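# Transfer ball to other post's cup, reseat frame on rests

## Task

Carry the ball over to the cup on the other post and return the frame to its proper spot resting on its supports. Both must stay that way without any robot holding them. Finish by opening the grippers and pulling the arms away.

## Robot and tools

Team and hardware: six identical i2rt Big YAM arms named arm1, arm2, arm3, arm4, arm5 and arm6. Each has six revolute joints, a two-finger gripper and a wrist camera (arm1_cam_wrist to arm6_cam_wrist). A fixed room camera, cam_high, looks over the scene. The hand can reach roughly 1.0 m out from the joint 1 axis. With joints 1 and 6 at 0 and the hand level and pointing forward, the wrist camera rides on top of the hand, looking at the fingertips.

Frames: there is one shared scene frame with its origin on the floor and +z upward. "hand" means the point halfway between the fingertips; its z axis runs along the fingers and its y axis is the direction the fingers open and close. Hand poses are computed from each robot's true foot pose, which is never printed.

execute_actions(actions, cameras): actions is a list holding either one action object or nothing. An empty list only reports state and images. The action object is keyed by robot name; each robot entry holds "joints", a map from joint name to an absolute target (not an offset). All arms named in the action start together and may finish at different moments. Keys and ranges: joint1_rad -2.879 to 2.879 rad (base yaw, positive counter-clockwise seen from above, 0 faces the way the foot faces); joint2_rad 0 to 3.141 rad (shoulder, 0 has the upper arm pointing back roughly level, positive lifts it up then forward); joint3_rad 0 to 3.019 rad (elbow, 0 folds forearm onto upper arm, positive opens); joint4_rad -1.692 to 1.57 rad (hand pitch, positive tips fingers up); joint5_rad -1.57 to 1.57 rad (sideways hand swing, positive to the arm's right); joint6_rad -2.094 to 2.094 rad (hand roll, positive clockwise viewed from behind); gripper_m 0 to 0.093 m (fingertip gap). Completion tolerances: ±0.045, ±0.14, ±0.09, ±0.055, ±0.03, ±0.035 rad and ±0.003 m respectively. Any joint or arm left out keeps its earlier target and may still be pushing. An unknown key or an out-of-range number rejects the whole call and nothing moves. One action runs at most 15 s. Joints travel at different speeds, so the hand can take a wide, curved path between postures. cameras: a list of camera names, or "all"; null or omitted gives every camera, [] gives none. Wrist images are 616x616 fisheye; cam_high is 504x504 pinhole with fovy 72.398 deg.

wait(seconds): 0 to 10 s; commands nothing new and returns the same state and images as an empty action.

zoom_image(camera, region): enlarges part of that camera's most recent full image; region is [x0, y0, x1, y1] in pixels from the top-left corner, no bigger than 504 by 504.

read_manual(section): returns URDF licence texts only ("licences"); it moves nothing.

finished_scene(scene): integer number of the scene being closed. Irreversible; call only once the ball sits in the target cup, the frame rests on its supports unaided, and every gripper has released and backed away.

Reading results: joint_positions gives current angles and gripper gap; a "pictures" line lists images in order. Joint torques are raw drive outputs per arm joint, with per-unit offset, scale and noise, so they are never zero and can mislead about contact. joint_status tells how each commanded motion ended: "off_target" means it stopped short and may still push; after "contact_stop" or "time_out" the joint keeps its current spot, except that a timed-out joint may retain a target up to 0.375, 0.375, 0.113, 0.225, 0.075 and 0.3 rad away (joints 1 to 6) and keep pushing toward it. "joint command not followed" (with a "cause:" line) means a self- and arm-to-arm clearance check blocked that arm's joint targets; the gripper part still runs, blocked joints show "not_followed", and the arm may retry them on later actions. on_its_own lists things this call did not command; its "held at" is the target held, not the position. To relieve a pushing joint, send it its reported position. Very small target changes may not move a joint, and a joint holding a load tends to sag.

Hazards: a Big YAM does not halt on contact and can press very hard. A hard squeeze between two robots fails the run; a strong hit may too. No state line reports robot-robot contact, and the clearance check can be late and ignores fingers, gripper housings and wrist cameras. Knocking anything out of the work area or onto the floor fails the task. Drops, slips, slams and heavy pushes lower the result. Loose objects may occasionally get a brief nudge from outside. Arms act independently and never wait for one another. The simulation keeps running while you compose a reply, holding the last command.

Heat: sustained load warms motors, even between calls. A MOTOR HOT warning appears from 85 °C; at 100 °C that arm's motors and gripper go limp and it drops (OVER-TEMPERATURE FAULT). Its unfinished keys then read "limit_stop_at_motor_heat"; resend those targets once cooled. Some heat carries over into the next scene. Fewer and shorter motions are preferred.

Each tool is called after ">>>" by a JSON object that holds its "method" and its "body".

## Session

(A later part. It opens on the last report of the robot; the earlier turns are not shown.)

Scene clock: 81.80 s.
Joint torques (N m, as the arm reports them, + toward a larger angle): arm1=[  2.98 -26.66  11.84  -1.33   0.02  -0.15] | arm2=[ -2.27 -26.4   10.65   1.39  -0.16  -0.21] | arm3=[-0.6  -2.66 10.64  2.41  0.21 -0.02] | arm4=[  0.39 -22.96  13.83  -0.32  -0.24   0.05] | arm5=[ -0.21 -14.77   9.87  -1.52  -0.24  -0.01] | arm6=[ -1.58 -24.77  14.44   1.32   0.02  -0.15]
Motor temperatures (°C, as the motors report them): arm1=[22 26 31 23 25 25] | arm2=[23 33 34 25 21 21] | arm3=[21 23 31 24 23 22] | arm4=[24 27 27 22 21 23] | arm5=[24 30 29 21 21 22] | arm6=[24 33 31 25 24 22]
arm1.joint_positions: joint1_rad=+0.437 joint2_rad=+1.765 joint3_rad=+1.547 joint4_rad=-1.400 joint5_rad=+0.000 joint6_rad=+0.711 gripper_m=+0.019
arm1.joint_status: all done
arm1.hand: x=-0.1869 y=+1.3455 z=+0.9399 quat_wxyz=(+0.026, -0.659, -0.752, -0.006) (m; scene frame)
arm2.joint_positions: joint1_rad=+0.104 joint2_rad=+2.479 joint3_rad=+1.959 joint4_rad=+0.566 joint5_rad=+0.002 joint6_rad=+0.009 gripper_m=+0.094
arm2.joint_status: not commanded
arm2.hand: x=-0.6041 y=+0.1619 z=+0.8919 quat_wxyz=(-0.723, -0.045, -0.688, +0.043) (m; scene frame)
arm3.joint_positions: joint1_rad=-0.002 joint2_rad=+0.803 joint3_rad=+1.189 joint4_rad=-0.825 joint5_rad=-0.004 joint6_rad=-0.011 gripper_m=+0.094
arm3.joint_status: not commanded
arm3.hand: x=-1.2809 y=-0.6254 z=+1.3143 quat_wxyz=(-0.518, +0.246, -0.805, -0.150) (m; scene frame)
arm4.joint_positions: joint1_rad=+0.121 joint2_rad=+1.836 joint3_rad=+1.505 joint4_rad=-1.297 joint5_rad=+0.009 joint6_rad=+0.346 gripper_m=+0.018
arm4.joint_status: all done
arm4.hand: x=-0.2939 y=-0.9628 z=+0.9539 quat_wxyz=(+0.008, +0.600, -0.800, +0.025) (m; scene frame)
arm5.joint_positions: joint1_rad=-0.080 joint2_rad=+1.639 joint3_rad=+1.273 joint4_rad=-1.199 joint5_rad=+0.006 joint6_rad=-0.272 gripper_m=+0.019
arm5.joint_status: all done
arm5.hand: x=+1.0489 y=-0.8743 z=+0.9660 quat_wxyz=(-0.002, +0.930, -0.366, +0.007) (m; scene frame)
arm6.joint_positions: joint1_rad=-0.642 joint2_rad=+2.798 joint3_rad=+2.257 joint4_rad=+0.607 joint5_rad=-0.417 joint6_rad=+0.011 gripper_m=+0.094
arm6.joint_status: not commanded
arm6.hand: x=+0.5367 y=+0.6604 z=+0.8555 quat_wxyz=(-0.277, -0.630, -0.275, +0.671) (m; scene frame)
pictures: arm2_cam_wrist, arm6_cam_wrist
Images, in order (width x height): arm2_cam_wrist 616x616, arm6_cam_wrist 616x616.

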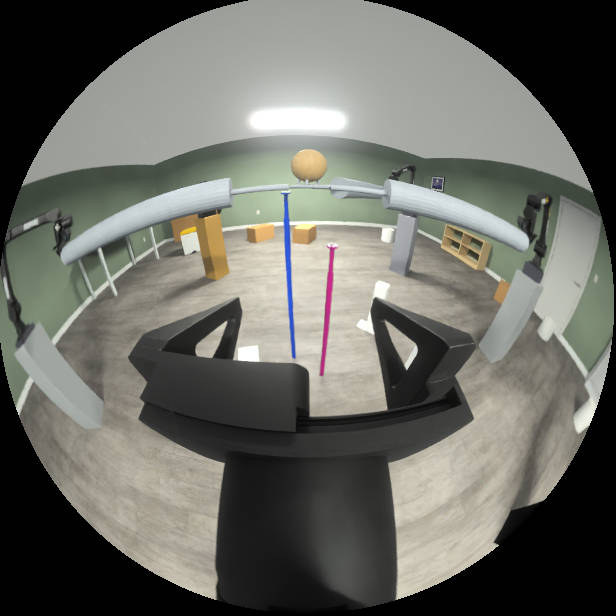

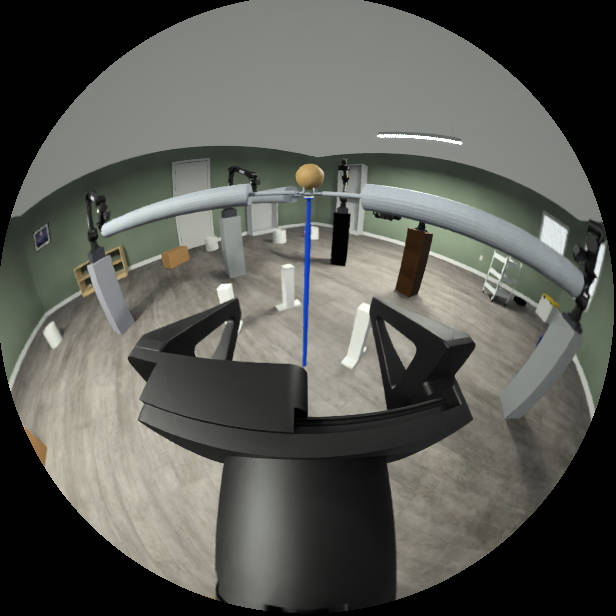

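>>> {"method": "execute_actions", "body": {"actions": [{"arm1":{"joints":{"joint1_rad":0.648,"joint2_rad":1.745,"joint3_rad":1.665,"joint4_rad":-1.40,"joint6_rad":0.915}},"arm4":{"joints":{"joint1_rad":-0.008,"joint2_rad":1.965,"joint3_rad":1.84,"joint4_rad":-1.365,"joint6_rad":0.21}},"arm5":{"joints":{"joint1_rad":-0.30,"joint2_rad":1.742,"joint3_rad":1.445,"joint4_rad":-1.23,"joint6_rad":-0.485}}}], "cameras": ["arm2_cam_wrist","arm6_cam_wrist"]}}

>>> {"method": "zoom_image", "body": {"camera": "arm6_cam_wrist", "region": [260, 140, 360, 240]}}

>>> {"method": "zoom_image", "body": {"camera": "arm2_cam_wrist", "region": [236, 135, 336, 235]}}

Scene clock: 89.43 s.
Joint torques (N m, as the arm reports them, + toward a larger angle): arm1=[  3.7  -26.66  13.15  -0.18   0.    -0.02] | arm2=[ -1.91 -26.76  10.65   1.42  -0.17  -0.18] | arm3=[-0.53 -2.65 10.64  2.4   0.21 -0.03] | arm4=[  0.15 -27.19  13.91  -0.35  -0.28   0.05] | arm5=[ -0.89 -17.73  10.62  -0.44  -0.23   0.07] | arm6=[ -1.15 -25.4   14.64   1.45  -0.01  -0.13]
Motor temperatures (°C, as the motors report them): arm1=[22 26 32 23 25 25] | arm2=[23 33 35 25 21 21] | arm3=[21 23 31 25 23 22] | arm4=[24 28 29 22 21 23] | arm5=[24 30 30 21 21 22] | arm6=[24 33 31 25 24 22]
arm1.joint_positions: joint1_rad=+0.638 joint2_rad=+1.807 joint3_rad=+1.590 joint4_rad=-1.386 joint5_rad=+0.003 joint6_rad=+0.910 gripper_m=+0.019
arm1.joint_status: all done
arm1.hand: x=-0.1094 y=+1.4206 z=+0.9348 quat_wxyz=(+0.018, -0.658, -0.753, -0.002) (m; scene frame)
arm2.joint_positions: joint1_rad=+0.104 joint2_rad=+2.479 joint3_rad=+1.959 joint4_rad=+0.566 joint5_rad=+0.002 joint6_rad=+0.009 gripper_m=+0.094
arm2.joint_status: not commanded
arm2.hand: x=-0.6041 y=+0.1619 z=+0.8919 quat_wxyz=(-0.723, -0.045, -0.688, +0.043) (m; scene frame)
arm3.joint_positions: joint1_rad=-0.002 joint2_rad=+0.803 joint3_rad=+1.189 joint4_rad=-0.825 joint5_rad=-0.004 joint6_rad=-0.011 gripper_m=+0.094
arm3.joint_status: not commanded
arm3.hand: x=-1.2809 y=-0.6254 z=+1.3143 quat_wxyz=(-0.518, +0.246, -0.805, -0.150) (m; scene frame)
arm4.joint_positions: joint1_rad=-0.020 joint2_rad=+2.027 joint3_rad=+1.767 joint4_rad=-1.347 joint5_rad=+0.009 joint6_rad=+0.203 gripper_m=+0.018
arm4.joint_status: all done
arm4.hand: x=-0.2125 y=-0.8880 z=+0.9429 quat_wxyz=(+0.005, +0.601, -0.799, +0.016) (m; scene frame)
arm5.joint_positions: joint1_rad=-0.297 joint2_rad=+1.774 joint3_rad=+1.390 joint4_rad=-1.220 joint5_rad=+0.004 joint6_rad=-0.493 gripper_m=+0.019
arm5.joint_status: all done
arm5.hand: x=+1.1296 y=-0.7957 z=+0.9442 quat_wxyz=(+0.013, +0.931, -0.364, +0.020) (m; scene frame)
arm6.joint_positions: joint1_rad=-0.642 joint2_rad=+2.798 joint3_rad=+2.257 joint4_rad=+0.607 joint5_rad=-0.417 joint6_rad=+0.011 gripper_m=+0.094
arm6.joint_status: not commanded
arm6.hand: x=+0.5367 y=+0.6604 z=+0.8555 quat_wxyz=(-0.277, -0.630, -0.275, +0.671) (m; scene frame)
pictures: arm2_cam_wrist, arm6_cam_wrist
Images, in order (width x height): arm2_cam_wrist 616x616, arm6_cam_wrist 616x616.

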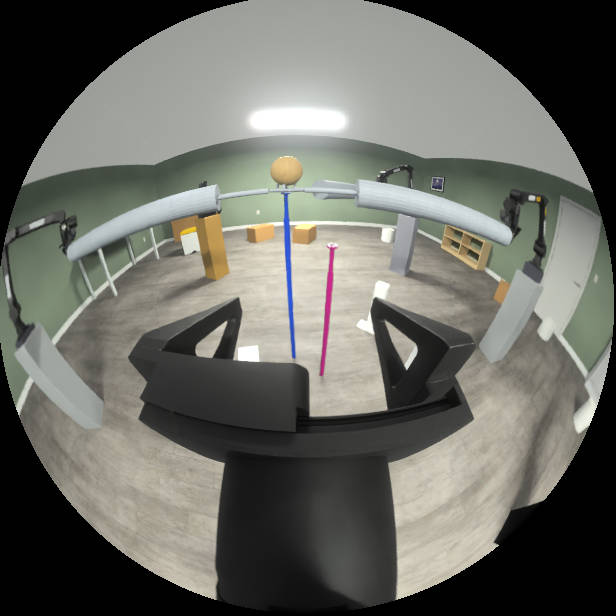

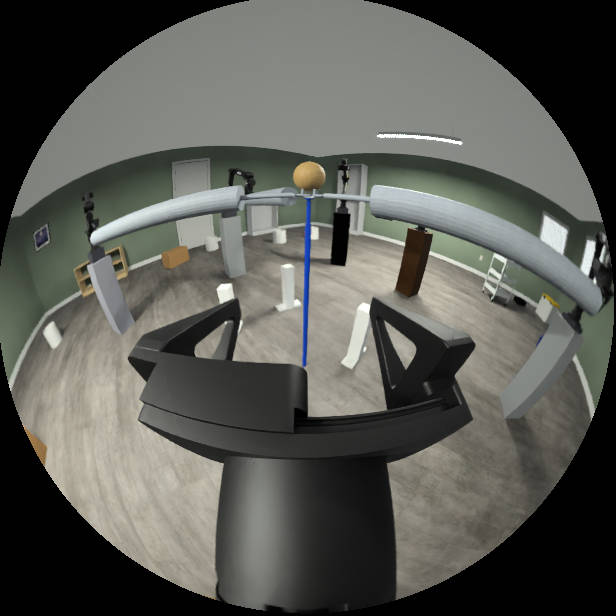

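Region (260, 140, 360, 240) of arm6_cam_wrist's 616x616 image, scaled by 5.040, with more detail than that image has.

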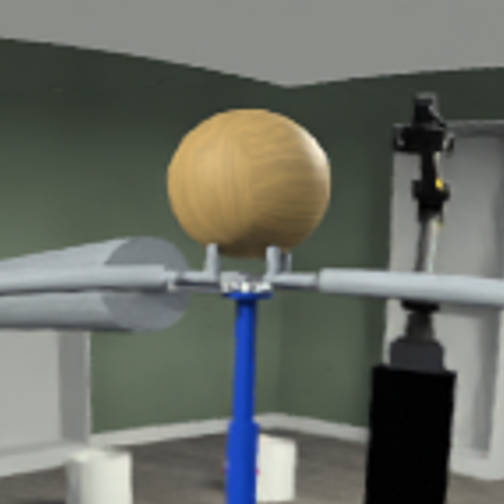

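Region (236, 135, 336, 235) of arm2_cam_wrist's 616x616 image, scaled by 5.040, with more detail than that image has.

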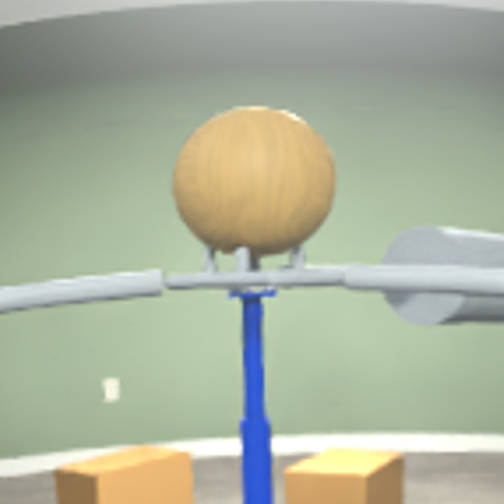

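>>> {"method": "execute_actions", "body": {"actions": [{"arm1":{"joints":{"joint1_rad":0.65,"joint2_rad":1.80,"joint3_rad":1.538,"joint4_rad":-1.29,"joint6_rad":0.915}},"arm4":{"joints":{"joint1_rad":-0.018,"joint2_rad":2.02,"joint3_rad":1.725,"joint4_rad":-1.255,"joint6_rad":0.207}},"arm5":{"joints":{"joint1_rad":-0.299,"joint2_rad":1.785,"joint3_rad":1.357,"joint4_rad":-1.115,"joint6_rad":-0.49}}}], "cameras": ["arm2_cam_wrist","arm6_cam_wrist"]}}

>>> {"method": "zoom_image", "body": {"camera": "arm2_cam_wrist", "region": [236,135,336,235]}}

>>> {"method": "zoom_image", "body": {"camera": "arm6_cam_wrist", "region": [260,140,360,240]}}

Scene clock: 102.23 s.
Joint torques (N m, as the arm reports them, + toward a larger angle): arm1=[  3.84 -25.55   9.23   0.44  -0.1   -0.14] | arm2=[ -2.2  -27.05  10.62   1.3   -0.15  -0.21] | arm3=[-0.6  -2.64 10.65  2.39  0.21 -0.03] | arm4=[ -0.46 -25.55   9.14   0.55  -0.15   0.03] | arm5=[  0.23 -17.08   7.3    0.75  -0.21  -0.01] | arm6=[ -1.38 -25.89  14.72   1.69  -0.02  -0.14]
Motor temperatures (°C, as the motors report them): arm1=[22 26 34 23 25 25] | arm2=[23 33 35 25 21 21] | arm3=[21 23 32 25 23 22] | arm4=[24 29 31 22 21 23] | arm5=[24 30 32 21 21 22] | arm6=[24 33 31 25 24 22]
arm1.joint_positions: joint1_rad=+0.638 joint2_rad=+1.850 joint3_rad=+1.514 joint4_rad=-1.288 joint5_rad=+0.004 joint6_rad=+0.912 gripper_m=+0.019
arm1.joint_status: all done
arm1.hand: x=-0.1113 y=+1.4226 z=+0.8845 quat_wxyz=(+0.028, -0.659, -0.752, +0.001) (m; scene frame)
arm2.joint_positions: joint1_rad=+0.104 joint2_rad=+2.479 joint3_rad=+1.959 joint4_rad=+0.566 joint5_rad=+0.002 joint6_rad=+0.009 gripper_m=+0.094
arm2.joint_status: not commanded
arm2.hand: x=-0.6041 y=+0.1619 z=+0.8919 quat_wxyz=(-0.723, -0.045, -0.688, +0.043) (m; scene frame)
arm3.joint_positions: joint1_rad=-0.002 joint2_rad=+0.803 joint3_rad=+1.189 joint4_rad=-0.825 joint5_rad=-0.004 joint6_rad=-0.011 gripper_m=+0.094
arm3.joint_status: not commanded
arm3.hand: x=-1.2809 y=-0.6254 z=+1.3143 quat_wxyz=(-0.518, +0.246, -0.805, -0.150) (m; scene frame)
arm4.joint_positions: joint1_rad=-0.020 joint2_rad=+2.061 joint3_rad=+1.716 joint4_rad=-1.258 joint5_rad=+0.006 joint6_rad=+0.203 gripper_m=+0.018
arm4.joint_status: all done
arm4.hand: x=-0.2126 y=-0.8856 z=+0.9044 quat_wxyz=(+0.004, +0.601, -0.799, +0.013) (m; scene frame)
arm5.joint_positions: joint1_rad=-0.297 joint2_rad=+1.808 joint3_rad=+1.347 joint4_rad=-1.132 joint5_rad=+0.004 joint6_rad=-0.493 gripper_m=+0.019
arm5.joint_status: all done
arm5.hand: x=+1.1292 y=-0.7938 z=+0.9122 quat_wxyz=(+0.009, +0.931, -0.364, +0.017) (m; scene frame)
arm6.joint_positions: joint1_rad=-0.642 joint2_rad=+2.798 joint3_rad=+2.257 joint4_rad=+0.607 joint5_rad=-0.417 joint6_rad=+0.011 gripper_m=+0.094
arm6.joint_status: not commanded
arm6.hand: x=+0.5367 y=+0.6604 z=+0.8555 quat_wxyz=(-0.277, -0.630, -0.275, +0.671) (m; scene frame)
pictures: arm2_cam_wrist, arm6_cam_wrist
Images, in order (width x height): arm2_cam_wrist 616x616, arm6_cam_wrist 616x616.

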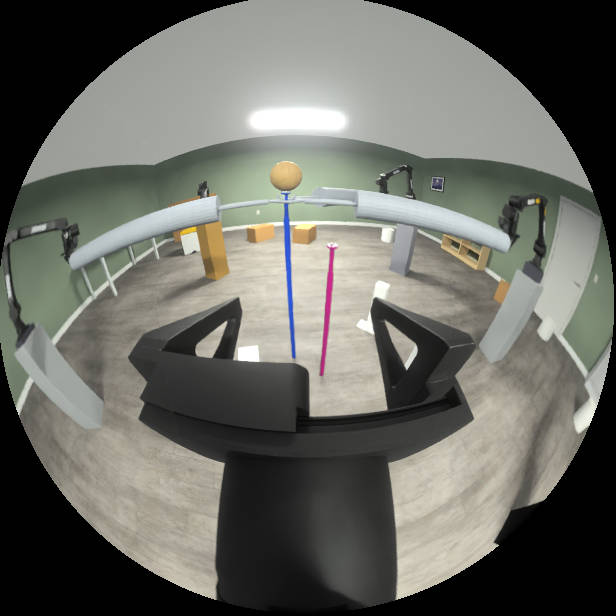

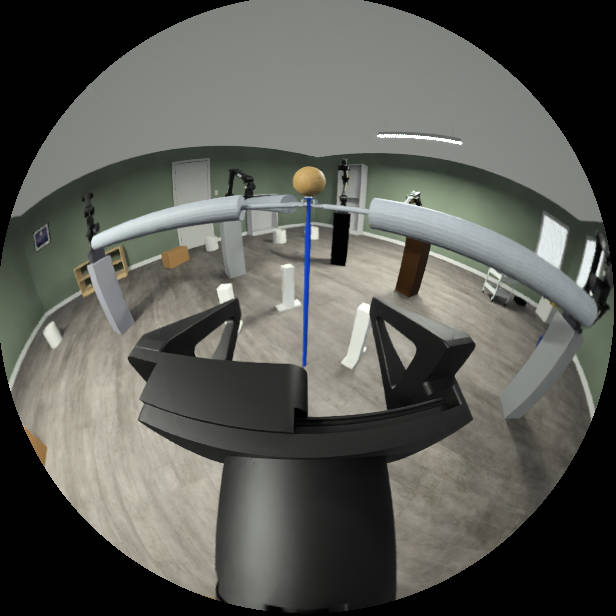

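Region (236, 135, 336, 235) of arm2_cam_wrist's 616x616 image, scaled by 5.040, with more detail than that image has.

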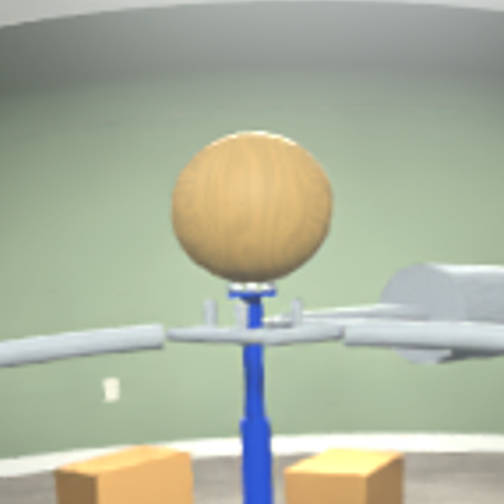

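Region (260, 140, 360, 240) of arm6_cam_wrist's 616x616 image, scaled by 5.040, with more detail than that image has.

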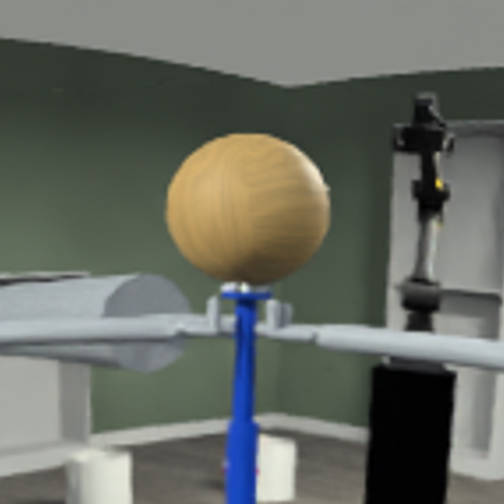

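>>> {"method": "execute_actions", "body": {"actions": [{"arm1":{"joints":{"joint2_rad":1.82,"joint3_rad":1.48,"joint4_rad":-1.19}},"arm4":{"joints":{"joint2_rad":2.05,"joint3_rad":1.67,"joint4_rad":-1.16}},"arm5":{"joints":{"joint2_rad":1.845,"joint3_rad":1.305,"joint4_rad":-1.005}}}], "cameras": ["arm2_cam_wrist","arm6_cam_wrist"]}}

>>> {"method": "zoom_image", "body": {"camera": "arm6_cam_wrist", "region": [260,140,360,240]}}

Scene clock: 107.93 s.
Joint torques (N m, as the arm reports them, + toward a larger angle): arm1=[  3.54 -24.43   8.89   1.02  -0.22  -0.11] | arm2=[ -2.01 -26.78  10.65   1.3   -0.17  -0.15] | arm3=[-0.55 -2.6  10.64  2.41  0.21 -0.02] | arm4=[ -0.55 -25.19   8.67   0.54  -0.05   0.04] | arm5=[  0.2  -18.01   6.49   0.53  -0.07  -0.01] | arm6=[ -1.56 -25.12  14.54   1.68   0.08  -0.14]
Motor temperatures (°C, as the motors report them): arm1=[22 26 33 23 25 25] | arm2=[23 33 35 25 21 21] | arm3=[21 23 32 25 23 22] | arm4=[24 30 30 22 21 23] | arm5=[24 30 31 21 21 22] | arm6=[24 34 32 25 24 22]
arm1.joint_positions: joint1_rad=+0.638 joint2_rad=+1.863 joint3_rad=+1.456 joint4_rad=-1.200 joint5_rad=+0.007 joint6_rad=+0.912 gripper_m=+0.019
arm1.joint_status: all done
arm1.hand: x=-0.1125 y=+1.4226 z=+0.8570 quat_wxyz=(+0.019, -0.659, -0.752, +0.001) (m; scene frame)
arm2.joint_positions: joint1_rad=+0.104 joint2_rad=+2.479 joint3_rad=+1.959 joint4_rad=+0.566 joint5_rad=+0.002 joint6_rad=+0.009 gripper_m=+0.094
arm2.joint_status: not commanded
arm2.hand: x=-0.6041 y=+0.1619 z=+0.8919 quat_wxyz=(-0.723, -0.045, -0.688, +0.043) (m; scene frame)
arm3.joint_positions: joint1_rad=-0.002 joint2_rad=+0.803 joint3_rad=+1.189 joint4_rad=-0.825 joint5_rad=-0.004 joint6_rad=-0.011 gripper_m=+0.094
arm3.joint_status: not commanded
arm3.hand: x=-1.2809 y=-0.6254 z=+1.3143 quat_wxyz=(-0.518, +0.246, -0.805, -0.150) (m; scene frame)
arm4.joint_positions: joint1_rad=-0.020 joint2_rad=+2.086 joint3_rad=+1.665 joint4_rad=-1.162 joint5_rad=+0.004 joint6_rad=+0.203 gripper_m=+0.018
arm4.joint_status: all done
arm4.hand: x=-0.2127 y=-0.8840 z=+0.8710 quat_wxyz=(-0.002, +0.601, -0.799, +0.005) (m; scene frame)
arm5.joint_positions: joint1_rad=-0.297 joint2_rad=+1.869 joint3_rad=+1.297 joint4_rad=-1.018 joint5_rad=+0.001 joint6_rad=-0.493 gripper_m=+0.019
arm5.joint_status: all done
arm5.hand: x=+1.1289 y=-0.7933 z=+0.8654 quat_wxyz=(+0.009, +0.931, -0.364, +0.014) (m; scene frame)
arm6.joint_positions: joint1_rad=-0.642 joint2_rad=+2.798 joint3_rad=+2.257 joint4_rad=+0.607 joint5_rad=-0.417 joint6_rad=+0.011 gripper_m=+0.094
arm6.joint_status: not commanded
arm6.hand: x=+0.5367 y=+0.6604 z=+0.8555 quat_wxyz=(-0.277, -0.630, -0.275, +0.671) (m; scene frame)
pictures: arm2_cam_wrist, arm6_cam_wrist
Images, in order (width x height): arm2_cam_wrist 616x616, arm6_cam_wrist 616x616.

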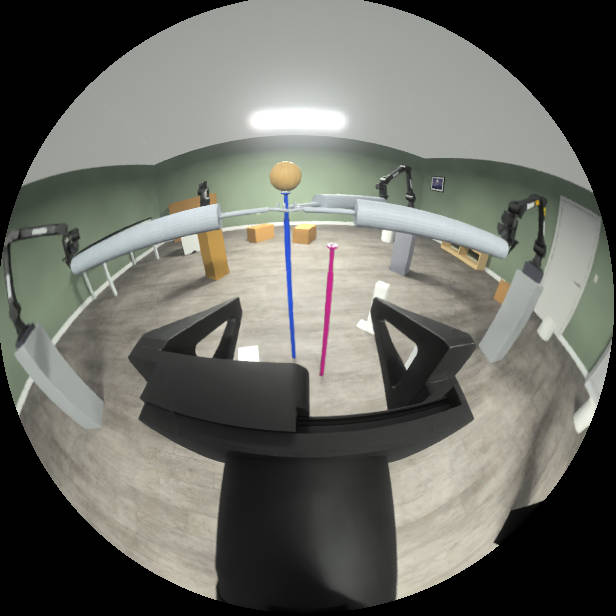

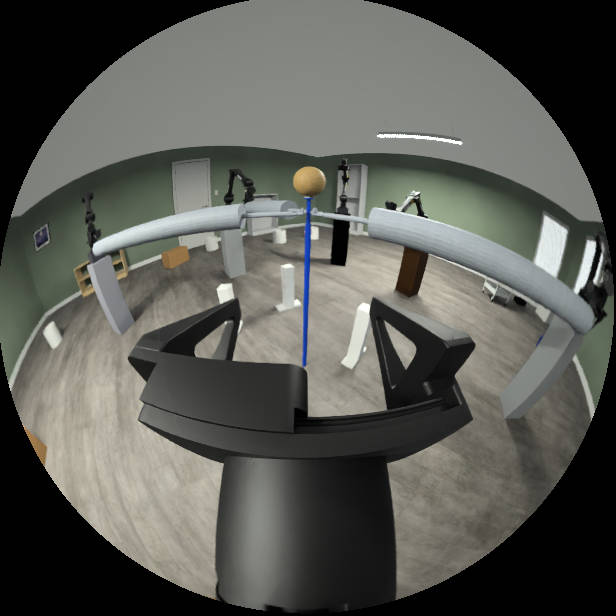

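Region (260, 140, 360, 240) of arm6_cam_wrist's 616x616 image, scaled by 5.040, with more detail than that image has.

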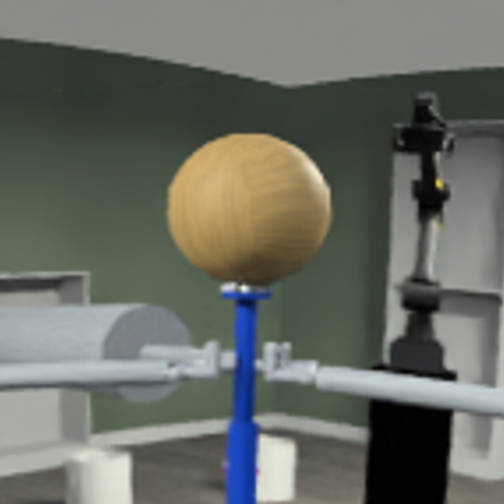

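>>> {"method": "execute_actions", "body": {"actions": [{"arm1":{"joints":{"joint1_rad":0.535,"joint2_rad":1.78,"joint3_rad":1.435,"joint4_rad":-1.17,"joint6_rad":0.81}},"arm4":{"joints":{"joint1_rad":0.058,"joint2_rad":1.955,"joint3_rad":1.53,"joint4_rad":-1.10,"joint6_rad":0.28}},"arm5":{"joints":{"joint1_rad":-0.187,"joint2_rad":1.78,"joint3_rad":1.225,"joint4_rad":-0.975,"joint6_rad":-0.38}}}], "cameras": ["arm6_cam_wrist"]}}

>>> {"method": "zoom_image", "body": {"camera": "arm6_cam_wrist", "region": [260,140,360,240]}}

Scene clock: 113.17 s.
Joint torques (N m, as the arm reports them, + toward a larger angle): arm1=[  3.23 -26.29   9.39   0.6   -0.05  -0.11] | arm2=[ -1.38 -26.31  10.6    1.32  -0.16  -0.19] | arm3=[-0.57 -2.65 10.63  2.4   0.21 -0.03] | arm4=[ -1.16 -24.71   9.32   0.83   0.02  -0.03] | arm5=[ -0.81 -18.81   6.4    0.14   0.15  -0.12] | arm6=[ -1.15 -24.62  14.8    1.45   0.01  -0.1 ]
Motor temperatures (°C, as the motors report them): arm1=[22 26 32 23 25 25] | arm2=[23 34 35 25 21 21] | arm3=[21 23 32 25 23 22] | arm4=[24 30 30 22 21 23] | arm5=[24 31 31 21 21 22] | arm6=[24 34 32 25 24 22]
arm1.joint_positions: joint1_rad=+0.527 joint2_rad=+1.844 joint3_rad=+1.403 joint4_rad=-1.173 joint5_rad=+0.003 joint6_rad=+0.806 gripper_m=+0.019
arm1.joint_status: all done
arm1.hand: x=-0.1559 y=+1.3818 z=+0.8476 quat_wxyz=(+0.024, -0.661, -0.750, -0.003) (m; scene frame)
arm2.joint_positions: joint1_rad=+0.104 joint2_rad=+2.479 joint3_rad=+1.959 joint4_rad=+0.566 joint5_rad=+0.002 joint6_rad=+0.009 gripper_m=+0.094
arm2.joint_status: not commanded
arm2.hand: x=-0.6041 y=+0.1619 z=+0.8919 quat_wxyz=(-0.723, -0.045, -0.688, +0.043) (m; scene frame)
arm3.joint_positions: joint1_rad=-0.002 joint2_rad=+0.803 joint3_rad=+1.189 joint4_rad=-0.825 joint5_rad=-0.004 joint6_rad=-0.011 gripper_m=+0.094
arm3.joint_status: not commanded
arm3.hand: x=-1.2809 y=-0.6254 z=+1.3143 quat_wxyz=(-0.518, +0.246, -0.805, -0.150) (m; scene frame)
arm4.joint_positions: joint1_rad=+0.060 joint2_rad=+2.003 joint3_rad=+1.512 joint4_rad=-1.110 joint5_rad=+0.003 joint6_rad=+0.284 gripper_m=+0.018
arm4.joint_status: all done
arm4.hand: x=-0.2616 y=-0.9238 z=+0.8656 quat_wxyz=(+0.004, +0.600, -0.800, +0.012) (m; scene frame)
arm5.joint_positions: joint1_rad=-0.176 joint2_rad=+1.823 joint3_rad=+1.216 joint4_rad=-0.978 joint5_rad=-0.004 joint6_rad=-0.372 gripper_m=+0.019
arm5.joint_status: all done
arm5.hand: x=+1.0804 y=-0.8371 z=+0.8617 quat_wxyz=(+0.008, +0.931, -0.365, +0.012) (m; scene frame)
arm6.joint_positions: joint1_rad=-0.642 joint2_rad=+2.798 joint3_rad=+2.257 joint4_rad=+0.607 joint5_rad=-0.417 joint6_rad=+0.011 gripper_m=+0.094
arm6.joint_status: not commanded
arm6.hand: x=+0.5367 y=+0.6604 z=+0.8555 quat_wxyz=(-0.277, -0.630, -0.275, +0.671) (m; scene frame)
pictures: arm6_cam_wrist
Images, in order (width x height): arm6_cam_wrist 616x616.

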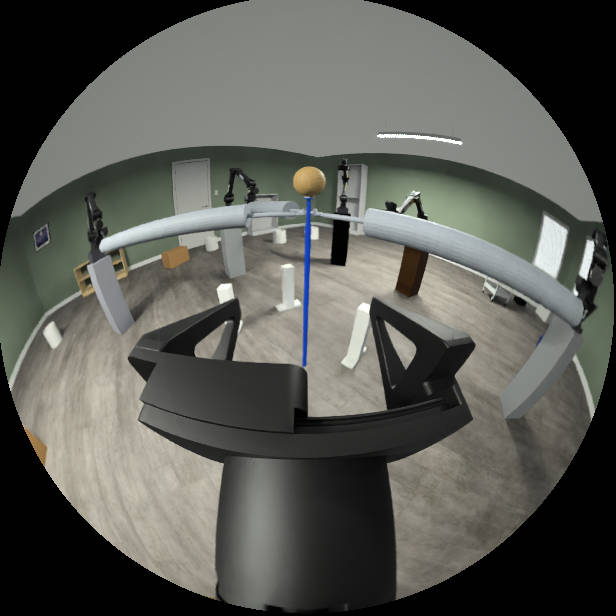

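Region (260, 140, 360, 240) of arm6_cam_wrist's 616x616 image, scaled by 5.040, with more detail than that image has.

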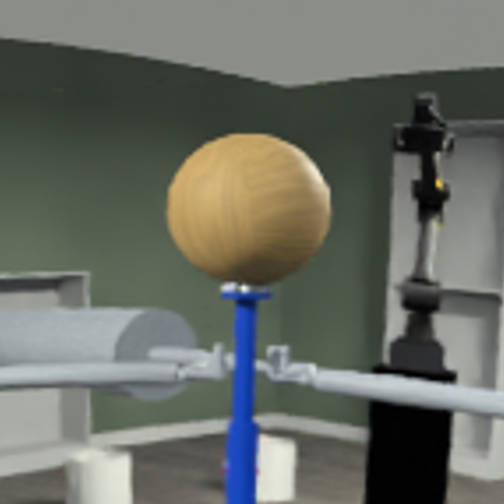

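>>> {"method": "execute_actions", "body": {"actions": [{"arm1":{"joints":{"joint1_rad":0.245,"joint2_rad":1.80,"joint3_rad":1.39,"joint4_rad":-1.10,"joint6_rad":0.515}},"arm4":{"joints":{"joint1_rad":0.295,"joint2_rad":1.78,"joint3_rad":1.165,"joint4_rad":-0.90,"joint6_rad":0.515}},"arm5":{"joints":{"joint1_rad":0.14,"joint2_rad":1.75,"joint3_rad":1.095,"joint4_rad":-0.862,"joint6_rad":-0.045}},"arm2":{"joints":{"joint2_rad":1.0,"joint3_rad":1.2,"joint4_rad":-0.6}},"arm6":{"joints":{"joint2_rad":1.0,"joint3_rad":1.2,"joint4_rad":-0.6,"joint5_rad":0}}}], "cameras": []}}

>>> {"method": "execute_actions", "body": {"actions": [{"arm1":{"joints":{"joint1_rad":0.035,"joint2_rad":1.855,"joint3_rad":1.47,"joint4_rad":-1.115,"joint6_rad":0.303}},"arm4":{"joints":{"joint1_rad":0.53,"joint2_rad":1.69,"joint3_rad":1.03,"joint4_rad":-0.856,"joint6_rad":0.726}},"arm5":{"joints":{"joint1_rad":0.38,"joint2_rad":1.805,"joint3_rad":1.17,"joint4_rad":-0.887,"joint6_rad":0.2}}}], "cameras": ["cam_high"]}}

Scene clock: 121.63 s.
Joint torques (N m, as the arm reports them, + toward a larger angle): arm1=[  3.34 -24.6    8.86   1.14  -0.18   0.  ] | arm2=[-1.88 -7.12  8.45  1.28 -0.19 -0.17] | arm3=[-0.57 -2.67 10.65  2.4   0.21 -0.03] | arm4=[ -0.81 -19.45   8.52   0.81   0.02  -0.01] | arm5=[ -0.1  -16.73   5.51   0.22   0.11   0.02] | arm6=[-0.87 -3.86 11.25  1.98  0.27 -0.19]
Motor temperatures (°C, as the motors report them): arm1=[22 26 32 23 25 25] | arm2=[23 33 35 25 21 21] | arm3=[21 23 32 25 23 22] | arm4=[24 30 29 22 21 23] | arm5=[24 31 30 21 21 22] | arm6=[24 34 31 25 24 22]
arm1.joint_positions: joint1_rad=+0.232 joint2_rad=+1.844 joint3_rad=+1.362 joint4_rad=-1.113 joint5_rad=+0.005 joint6_rad=+0.507 gripper_m=+0.019
arm1.joint_status: all done
arm1.hand: x=-0.2667 y=+1.2750 z=+0.8316 quat_wxyz=(+0.015, -0.659, -0.752, -0.006) (m; scene frame)
arm2.joint_positions: joint1_rad=+0.104 joint2_rad=+0.992 joint3_rad=+1.209 joint4_rad=-0.586 joint5_rad=+0.002 joint6_rad=+0.009 gripper_m=+0.094
arm2.joint_status: all done
arm2.hand: x=-1.0667 y=+0.2205 z=+1.2384 quat_wxyz=(-0.566, -0.054, -0.822, +0.035) (m; scene frame)
arm3.joint_positions: joint1_rad=-0.002 joint2_rad=+0.803 joint3_rad=+1.189 joint4_rad=-0.825 joint5_rad=-0.004 joint6_rad=-0.011 gripper_m=+0.094
arm3.joint_status: not commanded
arm3.hand: x=-1.2809 y=-0.6254 z=+1.3143 quat_wxyz=(-0.518, +0.246, -0.805, -0.150) (m; scene frame)
arm4.joint_positions: joint1_rad=+0.297 joint2_rad=+1.813 joint3_rad=+1.147 joint4_rad=-0.907 joint5_rad=+0.003 joint6_rad=+0.517 gripper_m=+0.018
arm4.joint_status: all done
arm4.hand: x=-0.3736 y=-1.0302 z=+0.8442 quat_wxyz=(-0.005, +0.602, -0.799, +0.001) (m; scene frame)
arm5.joint_positions: joint1_rad=+0.144 joint2_rad=+1.783 joint3_rad=+1.095 joint4_rad=-0.864 joint5_rad=-0.002 joint6_rad=-0.050 gripper_m=+0.019
arm5.joint_status: all done
arm5.hand: x=+0.9697 y=-0.9451 z=+0.8428 quat_wxyz=(-0.001, +0.931, -0.365, -0.001) (m; scene frame)
arm6.joint_positions: joint1_rad=-0.643 joint2_rad=+0.994 joint3_rad=+1.205 joint4_rad=-0.594 joint5_rad=-0.005 joint6_rad=+0.011 gripper_m=+0.094
arm6.joint_status: all done
arm6.hand: x=+0.9600 y=+0.9032 z=+1.3183 quat_wxyz=(-0.109, -0.815, -0.157, +0.547) (m; scene frame)
pictures: none
No camera images: the call's "cameras" was empty. Leave "cameras" out to get every camera's image.

Scene clock: 122.77 s.
Joint torques (N m, as the arm reports them, + toward a larger angle): arm1=[  4.36 -25.08  10.51   0.45  -0.35  -0.1 ] | arm2=[-2.06 -6.55  8.47  1.35 -0.15 -0.17] | arm3=[-0.57 -2.63 10.64  2.41  0.21 -0.03] | arm4=[ -0.85 -17.46   8.04   0.63   0.15  -0.2 ] | arm5=[ -0.16 -15.46   7.22  -0.09   0.03   0.09] | arm6=[-0.85 -4.56 11.07  1.72  0.26 -0.11]
Motor temperatures (°C, as the motors report them): arm1=[22 26 32 23 25 25] | arm2=[23 33 35 25 21 21] | arm3=[21 23 32 25 23 22] | arm4=[24 30 29 22 21 23] | arm5=[24 31 30 21 21 22] | arm6=[24 33 31 25 24 22]
arm1.joint_positions: joint1_rad=+0.021 joint2_rad=+1.898 joint3_rad=+1.419 joint4_rad=-1.108 joint5_rad=+0.009 joint6_rad=+0.295 gripper_m=+0.019
arm1.joint_status: all done
arm1.hand: x=-0.3534 y=+1.2003 z=+0.8219 quat_wxyz=(+0.012, -0.659, -0.752, -0.006) (m; scene frame)
arm2.joint_positions: joint1_rad=+0.104 joint2_rad=+0.992 joint3_rad=+1.209 joint4_rad=-0.586 joint5_rad=+0.002 joint6_rad=+0.009 gripper_m=+0.094
arm2.joint_status: not commanded
arm2.hand: x=-1.0667 y=+0.2205 z=+1.2384 quat_wxyz=(-0.566, -0.054, -0.822, +0.035) (m; scene frame)
arm3.joint_positions: joint1_rad=-0.002 joint2_rad=+0.803 joint3_rad=+1.189 joint4_rad=-0.825 joint5_rad=-0.004 joint6_rad=-0.011 gripper_m=+0.094
arm3.joint_status: not commanded
arm3.hand: x=-1.2809 y=-0.6254 z=+1.3143 quat_wxyz=(-0.518, +0.246, -0.805, -0.150) (m; scene frame)
arm4.joint_positions: joint1_rad=+0.534 joint2_rad=+1.723 joint3_rad=+1.015 joint4_rad=-0.860 joint5_rad=+0.001 joint6_rad=+0.748 gripper_m=+0.018
arm4.joint_status: all done
arm4.hand: x=-0.4613 y=-1.1061 z=+0.8436 quat_wxyz=(-0.005, +0.604, -0.797, -0.002) (m; scene frame)
arm5.joint_positions: joint1_rad=+0.382 joint2_rad=+1.813 joint3_rad=+1.151 joint4_rad=-0.880 joint5_rad=+0.001 joint6_rad=+0.187 gripper_m=+0.019
arm5.joint_status: all done
arm5.hand: x=+0.8838 y=-1.0208 z=+0.8453 quat_wxyz=(-0.001, +0.931, -0.365, -0.006) (m; scene frame)
arm6.joint_positions: joint1_rad=-0.643 joint2_rad=+0.994 joint3_rad=+1.205 joint4_rad=-0.594 joint5_rad=-0.005 joint6_rad=+0.011 gripper_m=+0.094
arm6.joint_status: not commanded
arm6.hand: x=+0.9600 y=+0.9032 z=+1.3183 quat_wxyz=(-0.109, -0.815, -0.157, +0.547) (m; scene frame)
pictures: cam_high
Images, in order (width x height): cam_high 504x504.

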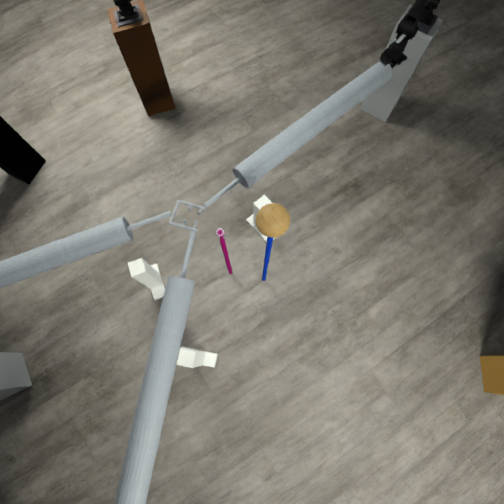

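>>> {"method": "execute_actions", "body": {"actions": [{"arm1":{"joints":{"joint1_rad":0.05,"joint2_rad":2.085,"joint3_rad":1.365,"joint4_rad":-0.792}},"arm4":{"joints":{"joint2_rad":2.04,"joint3_rad":0.99,"joint4_rad":-0.483}},"arm5":{"joints":{"joint2_rad":2.115,"joint3_rad":1.12,"joint4_rad":-0.555}}}], "cameras": []}}

>>> {"method": "execute_actions", "body": {"actions": [{"arm1":{"joints":{"joint2_rad":2.40,"joint3_rad":1.445,"joint4_rad":-0.55}},"arm4":{"joints":{"joint2_rad":2.44,"joint3_rad":1.13,"joint4_rad":-0.215}},"arm5":{"joints":{"joint2_rad":2.485,"joint3_rad":1.26,"joint4_rad":-0.315}}}], "cameras": ["cam_high"]}}

Scene clock: 129.03 s.
Joint torques (N m, as the arm reports them, + toward a larger angle): arm1=[  3.3  -29.85   6.74   0.49  -0.24  -0.13] | arm2=[-2.46 -6.35  8.37  1.39 -0.18 -0.18] | arm3=[-0.57 -2.58 10.65  2.39  0.21 -0.02] | arm4=[ -0.54 -20.19   4.46   0.86   0.15  -0.17] | arm5=[  0.5  -18.15   3.44   0.08   0.11   0.12] | arm6=[-0.81 -4.12 11.18  1.67  0.26 -0.12]
Motor temperatures (°C, as the motors report them): arm1=[22 26 32 23 25 25] | arm2=[23 32 34 25 21 21] | arm3=[21 23 32 25 23 22] | arm4=[24 29 29 22 21 23] | arm5=[24 31 30 21 21 22] | arm6=[24 32 31 25 24 22]
arm1.joint_positions: joint1_rad=+0.035 joint2_rad=+2.153 joint3_rad=+1.349 joint4_rad=-0.788 joint5_rad=+0.006 joint6_rad=+0.309 gripper_m=+0.019
arm1.joint_status: all done
arm1.hand: x=-0.3437 y=+1.2025 z=+0.6647 quat_wxyz=(+0.014, -0.659, -0.752, -0.008) (m; scene frame)
arm2.joint_positions: joint1_rad=+0.104 joint2_rad=+0.992 joint3_rad=+1.209 joint4_rad=-0.586 joint5_rad=+0.002 joint6_rad=+0.009 gripper_m=+0.094
arm2.joint_status: not commanded
arm2.hand: x=-1.0667 y=+0.2205 z=+1.2384 quat_wxyz=(-0.566, -0.054, -0.822, +0.035) (m; scene frame)
arm3.joint_positions: joint1_rad=-0.002 joint2_rad=+0.803 joint3_rad=+1.189 joint4_rad=-0.825 joint5_rad=-0.004 joint6_rad=-0.011 gripper_m=+0.094
arm3.joint_status: not commanded
arm3.hand: x=-1.2809 y=-0.6254 z=+1.3143 quat_wxyz=(-0.518, +0.246, -0.805, -0.150) (m; scene frame)
arm4.joint_positions: joint1_rad=+0.528 joint2_rad=+2.080 joint3_rad=+0.989 joint4_rad=-0.493 joint5_rad=+0.001 joint6_rad=+0.745 gripper_m=+0.018
arm4.joint_status: all done
arm4.hand: x=-0.4586 y=-1.1024 z=+0.6868 quat_wxyz=(-0.003, +0.603, -0.798, +0.006) (m; scene frame)
arm5.joint_positions: joint1_rad=+0.381 joint2_rad=+2.143 joint3_rad=+1.123 joint4_rad=-0.555 joint5_rad=-0.002 joint6_rad=+0.187 gripper_m=+0.019
arm5.joint_status: all done
arm5.hand: x=+0.8893 y=-1.0244 z=+0.6850 quat_wxyz=(+0.003, +0.931, -0.365, +0.010) (m; scene frame)
arm6.joint_positions: joint1_rad=-0.643 joint2_rad=+0.994 joint3_rad=+1.205 joint4_rad=-0.594 joint5_rad=-0.005 joint6_rad=+0.011 gripper_m=+0.094
arm6.joint_status: not commanded
arm6.hand: x=+0.9600 y=+0.9032 z=+1.3183 quat_wxyz=(-0.109, -0.815, -0.157, +0.547) (m; scene frame)
pictures: none
No camera images: the call's "cameras" was empty. Leave "cameras" out to get every camera's image.

Scene clock: 130.13 s.
Joint torques (N m, as the arm reports them, + toward a larger angle): arm1=[  2.73 -30.06   5.98   0.17  -0.1   -0.36] | arm2=[-1.93 -6.51  8.38  1.3  -0.17 -0.22] | arm3=[-0.59 -2.62 10.64  2.4   0.21 -0.02] | arm4=[ -0.37 -21.2    3.     0.73   0.11  -0.19] | arm5=[  0.26 -18.37   2.89   0.09   0.15   0.05] | arm6=[-0.75 -3.41 11.24  1.84  0.26 -0.09]
Motor temperatures (°C, as the motors report them): arm1=[22 27 32 23 25 25] | arm2=[23 32 34 25 21 21] | arm3=[21 23 32 25 23 22] | arm4=[24 29 28 22 21 23] | arm5=[24 31 30 21 21 22] | arm6=[24 32 31 25 24 22]
arm1.joint_positions: joint1_rad=+0.046 joint2_rad=+2.463 joint3_rad=+1.421 joint4_rad=-0.547 joint5_rad=+0.003 joint6_rad=+0.322 gripper_m=+0.019
arm1.joint_status: all done
arm1.hand: x=-0.3370 y=+1.2065 z=+0.5158 quat_wxyz=(+0.012, -0.660, -0.751, -0.008) (m; scene frame)
arm2.joint_positions: joint1_rad=+0.104 joint2_rad=+0.992 joint3_rad=+1.209 joint4_rad=-0.586 joint5_rad=+0.002 joint6_rad=+0.009 gripper_m=+0.094
arm2.joint_status: not commanded
arm2.hand: x=-1.0667 y=+0.2205 z=+1.2384 quat_wxyz=(-0.566, -0.054, -0.822, +0.035) (m; scene frame)
arm3.joint_positions: joint1_rad=-0.002 joint2_rad=+0.803 joint3_rad=+1.189 joint4_rad=-0.825 joint5_rad=-0.004 joint6_rad=-0.011 gripper_m=+0.094
arm3.joint_status: not commanded
arm3.hand: x=-1.2809 y=-0.6254 z=+1.3143 quat_wxyz=(-0.518, +0.246, -0.805, -0.150) (m; scene frame)
arm4.joint_positions: joint1_rad=+0.526 joint2_rad=+2.473 joint3_rad=+1.121 joint4_rad=-0.221 joint5_rad=+0.002 joint6_rad=+0.746 gripper_m=+0.018
arm4.joint_status: all done
arm4.hand: x=-0.4593 y=-1.0965 z=+0.5370 quat_wxyz=(-0.005, +0.602, -0.799, +0.000) (m; scene frame)
arm5.joint_positions: joint1_rad=+0.381 joint2_rad=+2.503 joint3_rad=+1.249 joint4_rad=-0.316 joint5_rad=-0.003 joint6_rad=+0.191 gripper_m=+0.019
arm5.joint_status: all done
arm5.hand: x=+0.8891 y=-1.0246 z=+0.5372 quat_wxyz=(+0.003, +0.930, -0.367, +0.007) (m; scene frame)
arm6.joint_positions: joint1_rad=-0.643 joint2_rad=+0.994 joint3_rad=+1.205 joint4_rad=-0.594 joint5_rad=-0.005 joint6_rad=+0.011 gripper_m=+0.094
arm6.joint_status: not commanded
arm6.hand: x=+0.9600 y=+0.9032 z=+1.3183 quat_wxyz=(-0.109, -0.815, -0.157, +0.547) (m; scene frame)
pictures: cam_high
Images, in order (width x height): cam_high 504x504.

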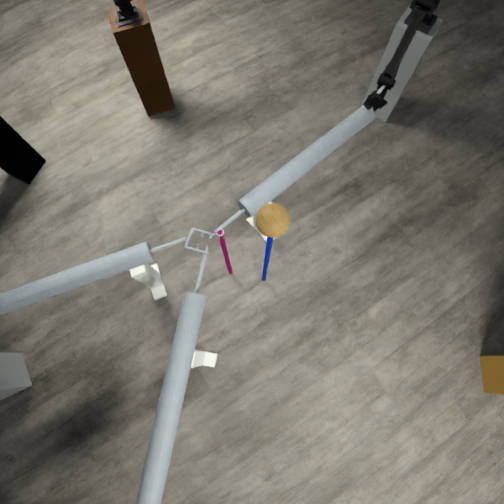

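dz≈0.02.

>>> {"method": "execute_actions", "body": {"actions": [{"arm1":{"joints":{"joint1_rad":0.038,"joint2_rad":2.56,"joint3_rad":1.535,"joint4_rad":-0.47,"joint6_rad":0.3}},"arm4":{"joints":{"joint1_rad":0.533,"joint2_rad":2.645,"joint3_rad":1.245,"joint4_rad":-0.143}},"arm5":{"joints":{"joint1_rad":0.39,"joint2_rad":2.69,"joint3_rad":1.39,"joint4_rad":-0.255}}}], "cameras": ["cam_high"]}}

Scene clock: 134.33 s.
Joint torques (N m, as the arm reports them, + toward a larger angle): arm1=[  1.61 -30.57   5.81   0.93  -0.06  -0.33] | arm2=[-2.18 -6.54  8.47  1.29 -0.17 -0.18] | arm3=[-0.55 -2.64 10.64  2.41  0.21 -0.03] | arm4=[ -0.75 -21.3    1.59   0.68   0.11  -0.21] | arm5=[  1.48 -18.94   2.02   0.09   0.07   0.05] | arm6=[-1.25 -3.25 11.37  1.63  0.23 -0.14]
Motor temperatures (°C, as the motors report them): arm1=[22 27 31 23 25 25] | arm2=[23 31 34 25 21 21] | arm3=[21 23 32 25 23 22] | arm4=[24 29 28 22 21 23] | arm5=[24 31 29 21 21 22] | arm6=[24 31 30 25 24 22]
arm1.joint_positions: joint1_rad=+0.043 joint2_rad=+2.620 joint3_rad=+1.505 joint4_rad=-0.473 joint5_rad=+0.003 joint6_rad=+0.319 gripper_m=+0.019
arm1.joint_status: all done
arm1.hand: x=-0.3380 y=+1.2060 z=+0.4479 quat_wxyz=(+0.011, -0.660, -0.751, -0.008) (m; scene frame)
arm2.joint_positions: joint1_rad=+0.104 joint2_rad=+0.992 joint3_rad=+1.209 joint4_rad=-0.586 joint5_rad=+0.002 joint6_rad=+0.009 gripper_m=+0.094
arm2.joint_status: not commanded
arm2.hand: x=-1.0667 y=+0.2205 z=+1.2384 quat_wxyz=(-0.566, -0.054, -0.822, +0.035) (m; scene frame)
arm3.joint_positions: joint1_rad=-0.002 joint2_rad=+0.803 joint3_rad=+1.189 joint4_rad=-0.825 joint5_rad=-0.004 joint6_rad=-0.011 gripper_m=+0.094
arm3.joint_status: not commanded
arm3.hand: x=-1.2809 y=-0.6254 z=+1.3143 quat_wxyz=(-0.518, +0.246, -0.805, -0.150) (m; scene frame)
arm4.joint_positions: joint1_rad=+0.530 joint2_rad=+2.675 joint3_rad=+1.248 joint4_rad=-0.147 joint5_rad=+0.002 joint6_rad=+0.750 gripper_m=+0.018
arm4.joint_status: all done
arm4.hand: x=-0.4608 y=-1.0966 z=+0.4597 quat_wxyz=(-0.004, +0.602, -0.799, +0.001) (m; scene frame)
arm5.joint_positions: joint1_rad=+0.385 joint2_rad=+2.705 joint3_rad=+1.382 joint4_rad=-0.253 joint5_rad=-0.001 joint6_rad=+0.193 gripper_m=+0.019
arm5.joint_status: all done
arm5.hand: x=+0.8888 y=-1.0262 z=+0.4572 quat_wxyz=(+0.003, +0.930, -0.367, +0.010) (m; scene frame)
arm6.joint_positions: joint1_rad=-0.643 joint2_rad=+0.994 joint3_rad=+1.205 joint4_rad=-0.594 joint5_rad=-0.005 joint6_rad=+0.011 gripper_m=+0.094
arm6.joint_status: not commanded
arm6.hand: x=+0.9600 y=+0.9032 z=+1.3183 quat_wxyz=(-0.109, -0.815, -0.157, +0.547) (m; scene frame)
pictures: cam_high
Images, in order (width x height): cam_high 504x504.

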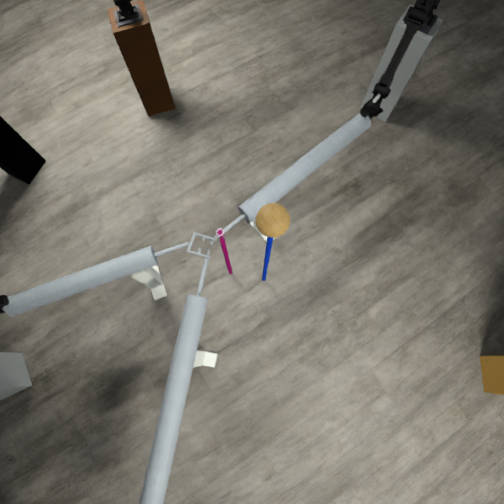

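>>> {"method": "execute_actions", "body": {"actions": [{"arm1":{"joints":{"joint1_rad":0.022,"joint2_rad":2.625,"joint3_rad":1.57,"joint4_rad":-0.45}},"arm4":{"joints":{"joint2_rad":2.705,"joint3_rad":1.27,"joint4_rad":-0.13}},"arm5":{"joints":{"joint2_rad":2.75,"joint3_rad":1.428,"joint4_rad":-0.243}}}], "cameras": []}}

Scene clock: 137.60 s.
Joint torques (N m, as the arm reports them, + toward a larger angle): arm1=[  1.83 -28.64   5.75   0.88  -0.06  -0.21] | arm2=[-2.18 -6.73  8.39  1.37 -0.19 -0.19] | arm3=[-0.56 -2.64 10.65  2.4   0.21 -0.03] | arm4=[ -0.42 -19.81   1.51   0.64   0.23  -0.2 ] | arm5=[  0.64 -17.18   2.26   0.14  -0.02   0.05] | arm6=[-0.38 -3.53 11.12  1.68  0.28 -0.12]
Motor temperatures (°C, as the motors report them): arm1=[22 27 31 23 25 25] | arm2=[23 31 34 25 21 21] | arm3=[21 23 32 25 23 22] | arm4=[24 29 27 22 21 23] | arm5=[24 31 29 21 21 22] | arm6=[24 31 30 25 24 22]
arm1.joint_positions: joint1_rad=+0.031 joint2_rad=+2.664 joint3_rad=+1.537 joint4_rad=-0.461 joint5_rad=+0.002 joint6_rad=+0.307 gripper_m=+0.019
arm1.joint_status: all done
arm1.hand: x=-0.3431 y=+1.2023 z=+0.4298 quat_wxyz=(+0.011, -0.660, -0.751, -0.009) (m; scene frame)
arm2.joint_positions: joint1_rad=+0.104 joint2_rad=+0.992 joint3_rad=+1.209 joint4_rad=-0.586 joint5_rad=+0.002 joint6_rad=+0.009 gripper_m=+0.094
arm2.joint_status: not commanded
arm2.hand: x=-1.0667 y=+0.2205 z=+1.2384 quat_wxyz=(-0.566, -0.054, -0.822, +0.035) (m; scene frame)
arm3.joint_positions: joint1_rad=-0.002 joint2_rad=+0.803 joint3_rad=+1.189 joint4_rad=-0.825 joint5_rad=-0.004 joint6_rad=-0.011 gripper_m=+0.094
arm3.joint_status: not commanded
arm3.hand: x=-1.2809 y=-0.6254 z=+1.3143 quat_wxyz=(-0.518, +0.246, -0.805, -0.150) (m; scene frame)
arm4.joint_positions: joint1_rad=+0.530 joint2_rad=+2.719 joint3_rad=+1.270 joint4_rad=-0.134 joint5_rad=+0.000 joint6_rad=+0.748 gripper_m=+0.018
arm4.joint_status: all done
arm4.hand: x=-0.4587 y=-1.1013 z=+0.4426 quat_wxyz=(-0.003, +0.603, -0.798, +0.005) (m; scene frame)
arm5.joint_positions: joint1_rad=+0.385 joint2_rad=+2.752 joint3_rad=+1.415 joint4_rad=-0.244 joint5_rad=+0.001 joint6_rad=+0.192 gripper_m=+0.019
arm5.joint_status: all done
arm5.hand: x=+0.8909 y=-1.0273 z=+0.4384 quat_wxyz=(+0.003, +0.931, -0.366, +0.013) (m; scene frame)
arm6.joint_positions: joint1_rad=-0.643 joint2_rad=+0.994 joint3_rad=+1.205 joint4_rad=-0.594 joint5_rad=-0.005 joint6_rad=+0.011 gripper_m=+0.094
arm6.joint_status: not commanded
arm6.hand: x=+0.9600 y=+0.9032 z=+1.3183 quat_wxyz=(-0.109, -0.815, -0.157, +0.547) (m; scene frame)
pictures: none
No camera images: the call's "cameras" was empty. Leave "cameras" out to get every camera's image.


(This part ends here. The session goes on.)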